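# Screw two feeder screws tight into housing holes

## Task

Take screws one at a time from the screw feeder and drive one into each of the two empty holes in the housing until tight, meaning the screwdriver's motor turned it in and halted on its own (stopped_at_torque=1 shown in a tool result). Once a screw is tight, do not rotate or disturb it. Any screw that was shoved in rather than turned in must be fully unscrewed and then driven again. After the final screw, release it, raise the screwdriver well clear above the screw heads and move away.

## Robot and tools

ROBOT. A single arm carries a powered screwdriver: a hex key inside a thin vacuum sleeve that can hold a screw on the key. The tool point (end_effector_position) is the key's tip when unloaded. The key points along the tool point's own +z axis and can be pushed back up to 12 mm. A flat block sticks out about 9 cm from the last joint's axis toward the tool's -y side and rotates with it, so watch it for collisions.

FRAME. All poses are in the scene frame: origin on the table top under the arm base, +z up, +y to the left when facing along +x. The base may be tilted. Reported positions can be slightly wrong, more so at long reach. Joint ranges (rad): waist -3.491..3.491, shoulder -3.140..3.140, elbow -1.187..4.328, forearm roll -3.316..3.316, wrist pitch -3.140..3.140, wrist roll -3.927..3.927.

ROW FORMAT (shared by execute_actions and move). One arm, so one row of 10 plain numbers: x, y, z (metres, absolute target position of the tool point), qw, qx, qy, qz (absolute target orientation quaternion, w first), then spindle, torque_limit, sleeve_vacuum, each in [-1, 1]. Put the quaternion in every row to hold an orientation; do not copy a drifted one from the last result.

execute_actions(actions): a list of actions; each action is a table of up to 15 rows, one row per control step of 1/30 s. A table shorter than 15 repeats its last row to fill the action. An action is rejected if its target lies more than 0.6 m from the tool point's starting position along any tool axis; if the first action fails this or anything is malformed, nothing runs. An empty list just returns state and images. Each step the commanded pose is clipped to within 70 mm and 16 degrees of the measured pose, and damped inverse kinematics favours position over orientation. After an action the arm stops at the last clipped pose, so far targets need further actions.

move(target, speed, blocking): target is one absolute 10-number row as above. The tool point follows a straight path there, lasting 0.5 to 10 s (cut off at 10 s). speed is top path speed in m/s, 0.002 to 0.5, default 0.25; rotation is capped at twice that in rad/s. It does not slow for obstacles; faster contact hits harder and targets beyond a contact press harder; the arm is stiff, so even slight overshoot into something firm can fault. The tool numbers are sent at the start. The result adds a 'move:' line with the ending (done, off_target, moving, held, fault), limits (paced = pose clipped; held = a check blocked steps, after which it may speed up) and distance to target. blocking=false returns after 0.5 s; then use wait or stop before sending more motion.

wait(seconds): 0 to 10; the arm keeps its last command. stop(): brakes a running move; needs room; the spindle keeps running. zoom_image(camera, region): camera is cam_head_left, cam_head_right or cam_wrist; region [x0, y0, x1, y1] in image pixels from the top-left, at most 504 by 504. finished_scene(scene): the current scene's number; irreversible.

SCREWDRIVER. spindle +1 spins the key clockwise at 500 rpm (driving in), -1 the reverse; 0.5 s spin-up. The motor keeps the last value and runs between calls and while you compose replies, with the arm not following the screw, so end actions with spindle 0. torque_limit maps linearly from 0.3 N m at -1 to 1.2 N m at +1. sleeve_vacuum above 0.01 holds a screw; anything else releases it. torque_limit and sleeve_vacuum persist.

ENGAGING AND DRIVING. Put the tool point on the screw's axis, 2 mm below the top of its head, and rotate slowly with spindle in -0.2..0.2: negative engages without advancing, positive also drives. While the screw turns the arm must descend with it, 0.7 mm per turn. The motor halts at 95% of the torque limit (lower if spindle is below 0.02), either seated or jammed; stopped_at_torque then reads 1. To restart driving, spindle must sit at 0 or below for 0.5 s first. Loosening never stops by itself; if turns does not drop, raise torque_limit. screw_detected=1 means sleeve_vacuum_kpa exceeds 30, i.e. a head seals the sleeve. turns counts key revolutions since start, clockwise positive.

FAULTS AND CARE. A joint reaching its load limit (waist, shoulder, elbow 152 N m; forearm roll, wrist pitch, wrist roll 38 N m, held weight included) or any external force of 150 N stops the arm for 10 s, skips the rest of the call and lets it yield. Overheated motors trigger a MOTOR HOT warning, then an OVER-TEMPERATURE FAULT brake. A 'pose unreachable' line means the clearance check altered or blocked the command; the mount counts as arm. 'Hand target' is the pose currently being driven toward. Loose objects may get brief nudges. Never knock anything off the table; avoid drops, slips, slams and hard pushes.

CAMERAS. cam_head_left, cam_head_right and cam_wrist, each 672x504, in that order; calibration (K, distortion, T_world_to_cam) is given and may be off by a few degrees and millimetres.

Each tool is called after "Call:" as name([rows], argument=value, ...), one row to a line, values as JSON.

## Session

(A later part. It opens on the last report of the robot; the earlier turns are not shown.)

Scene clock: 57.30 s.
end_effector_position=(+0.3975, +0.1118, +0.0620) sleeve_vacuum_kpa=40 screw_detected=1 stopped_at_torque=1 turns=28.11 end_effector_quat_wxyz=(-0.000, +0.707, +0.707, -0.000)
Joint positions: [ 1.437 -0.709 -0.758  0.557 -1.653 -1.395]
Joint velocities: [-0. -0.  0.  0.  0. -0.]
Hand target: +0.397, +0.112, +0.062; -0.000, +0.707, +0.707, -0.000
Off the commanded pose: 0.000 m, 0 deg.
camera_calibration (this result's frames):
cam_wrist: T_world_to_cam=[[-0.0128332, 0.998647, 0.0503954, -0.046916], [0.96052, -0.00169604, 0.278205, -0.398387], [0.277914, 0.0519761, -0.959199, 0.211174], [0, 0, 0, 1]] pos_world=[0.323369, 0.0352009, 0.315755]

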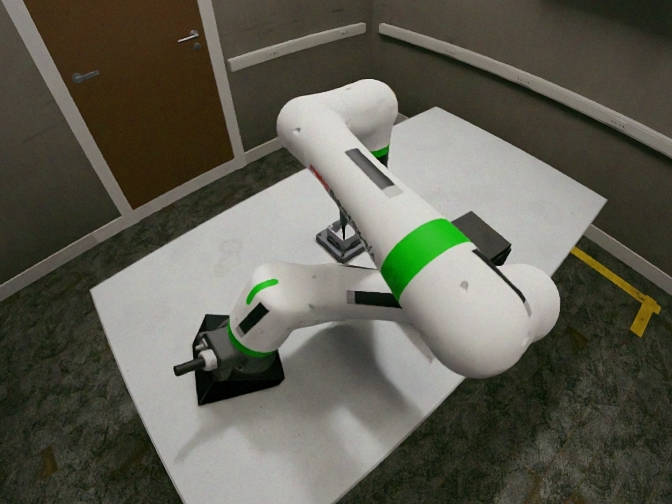

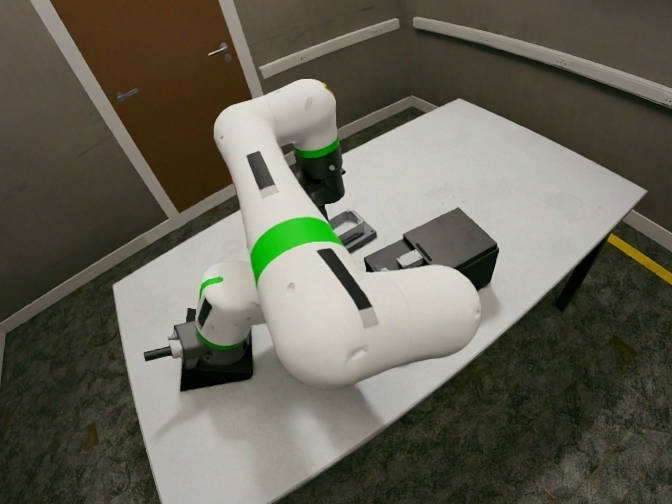

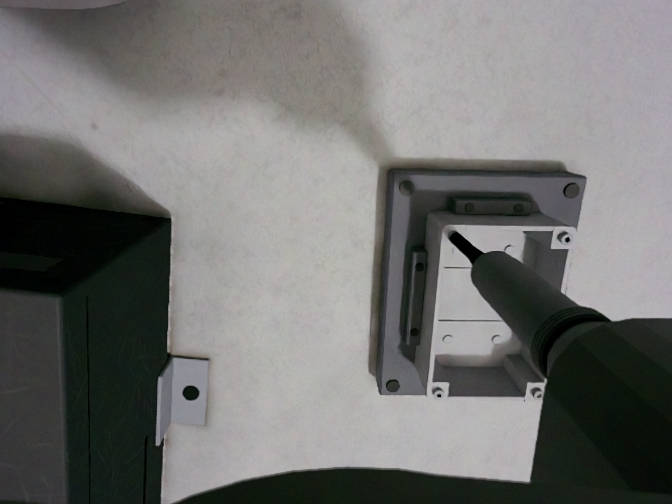

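Call:
execute_actions([
  [[0.3975, 0.1118, 0.062, 0, 0.7071, 0.7071, 0, 0, 0, 0],[0.3975, 0.1118, 0.062, 0, 0.7071, 0.7071, 0, 0, 0, 0],[0.3975, 0.1118, 0.062, 0, 0.7071, 0.7071, 0, 0, 0, 0],[0.3975, 0.1118, 0.062, 0, 0.7071, 0.7071, 0, 0, 0, 0],[0.3975, 0.1118, 0.062, 0, 0.7071, 0.7071, 0, 0, 0, 0],[0.3975, 0.1118, 0.062, 0, 0.7071, 0.7071, 0, 0, 0, 0],[0.3975, 0.1118, 0.08, 0, 0.7071, 0.7071, 0, 0, 0, 0]],
])

Call:
move(target=[0.46, 0.13, 0.17, 0, 0.7071, 0.7071, 0, 0, 0, 0], speed=0.2)

Call:
zoom_image(camera="cam_wrist", region=[340, 80, 560, 300])

Scene clock: 57.93 s.
end_effector_position=(+0.3975, +0.1119, +0.0800) sleeve_vacuum_kpa=0 screw_detected=0 stopped_at_torque=1 turns=28.11 end_effector_quat_wxyz=(-0.000, +0.707, +0.707, -0.000)
Joint positions: [ 1.496 -0.715 -0.724  0.552 -1.718 -1.425]
Joint velocities: [ 0.02  -0.005 -0.     0.    -0.014 -0.017]
Hand target: +0.398, +0.112, +0.080; +0.000, +0.707, +0.707, +0.000
Off the commanded pose: 0.000 m, 0 deg.
camera_calibration (this result's frames):
cam_wrist: T_world_to_cam=[[-0.0128724, 0.998644, 0.0504518, -0.0478604], [0.960574, -0.00166403, 0.27802, -0.403397], [0.277727, 0.0520415, -0.959249, 0.228461], [0, 0, 0, 1]] pos_world=[0.323426, 0.0352348, 0.333718]

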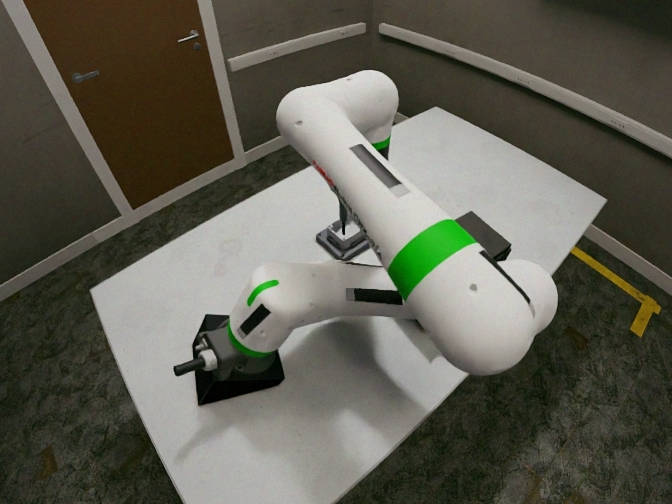

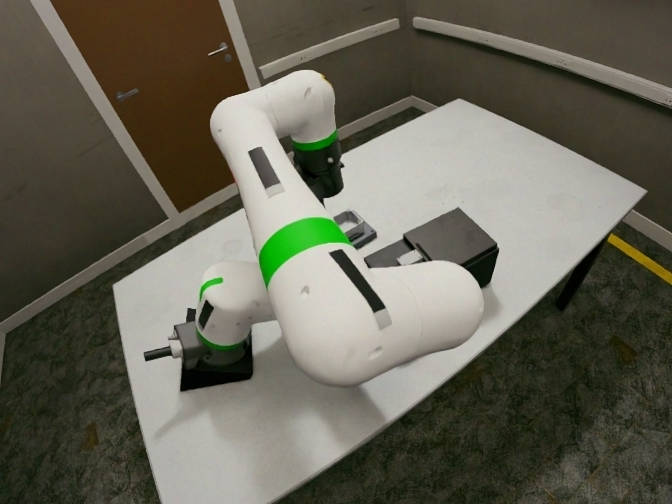

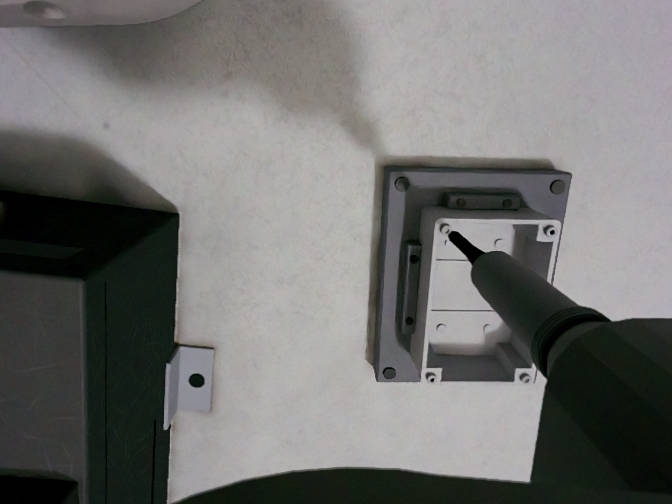

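Scene clock: 58.90 s.
end_effector_position=(+0.4599, +0.1303, +0.1701) sleeve_vacuum_kpa=0 screw_detected=0 stopped_at_torque=1 turns=28.11 end_effector_quat_wxyz=(-0.000, +0.707, +0.707, -0.000)
Joint positions: [ 1.462 -0.539 -0.41   0.57  -1.818 -1.321]
Joint velocities: [-0.001  0.    -0.    -0.     0.001  0.   ]
Hand target: +0.460, +0.130, +0.170; -0.000, +0.707, +0.707, -0.000
Off the commanded pose: 0.000 m, 0 deg.
move: done
camera_calibration (this result's frames):
cam_wrist: T_world_to_cam=[[-0.0128981, 0.998647, 0.0503844, -0.070054], [0.960544, -0.00162619, 0.278125, -0.488362], [0.27783, 0.0519837, -0.959223, 0.296568], [0, 0, 0, 1]] pos_world=[0.385794, 0.0537483, 0.42383]

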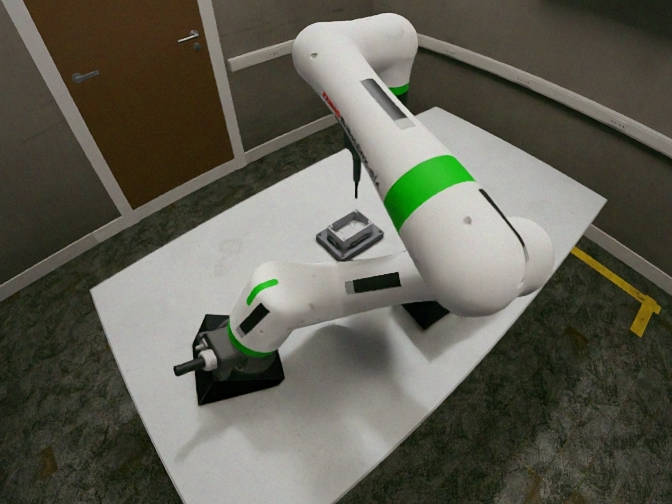

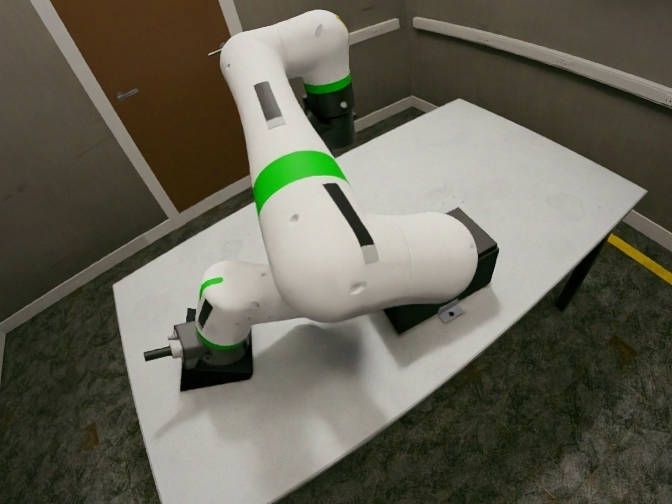

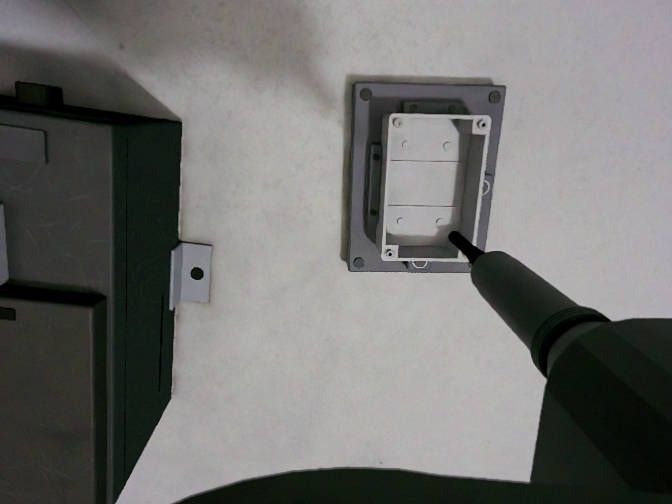

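Region (340, 80, 560, 300) of cam_wrist's 672x504 image, scaled by 2.291, with more detail than that image has.

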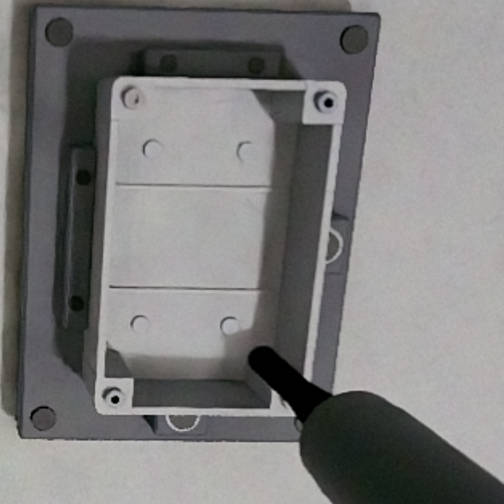

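Call:
finished_scene(scene=1)

The scene is finished: the task was done.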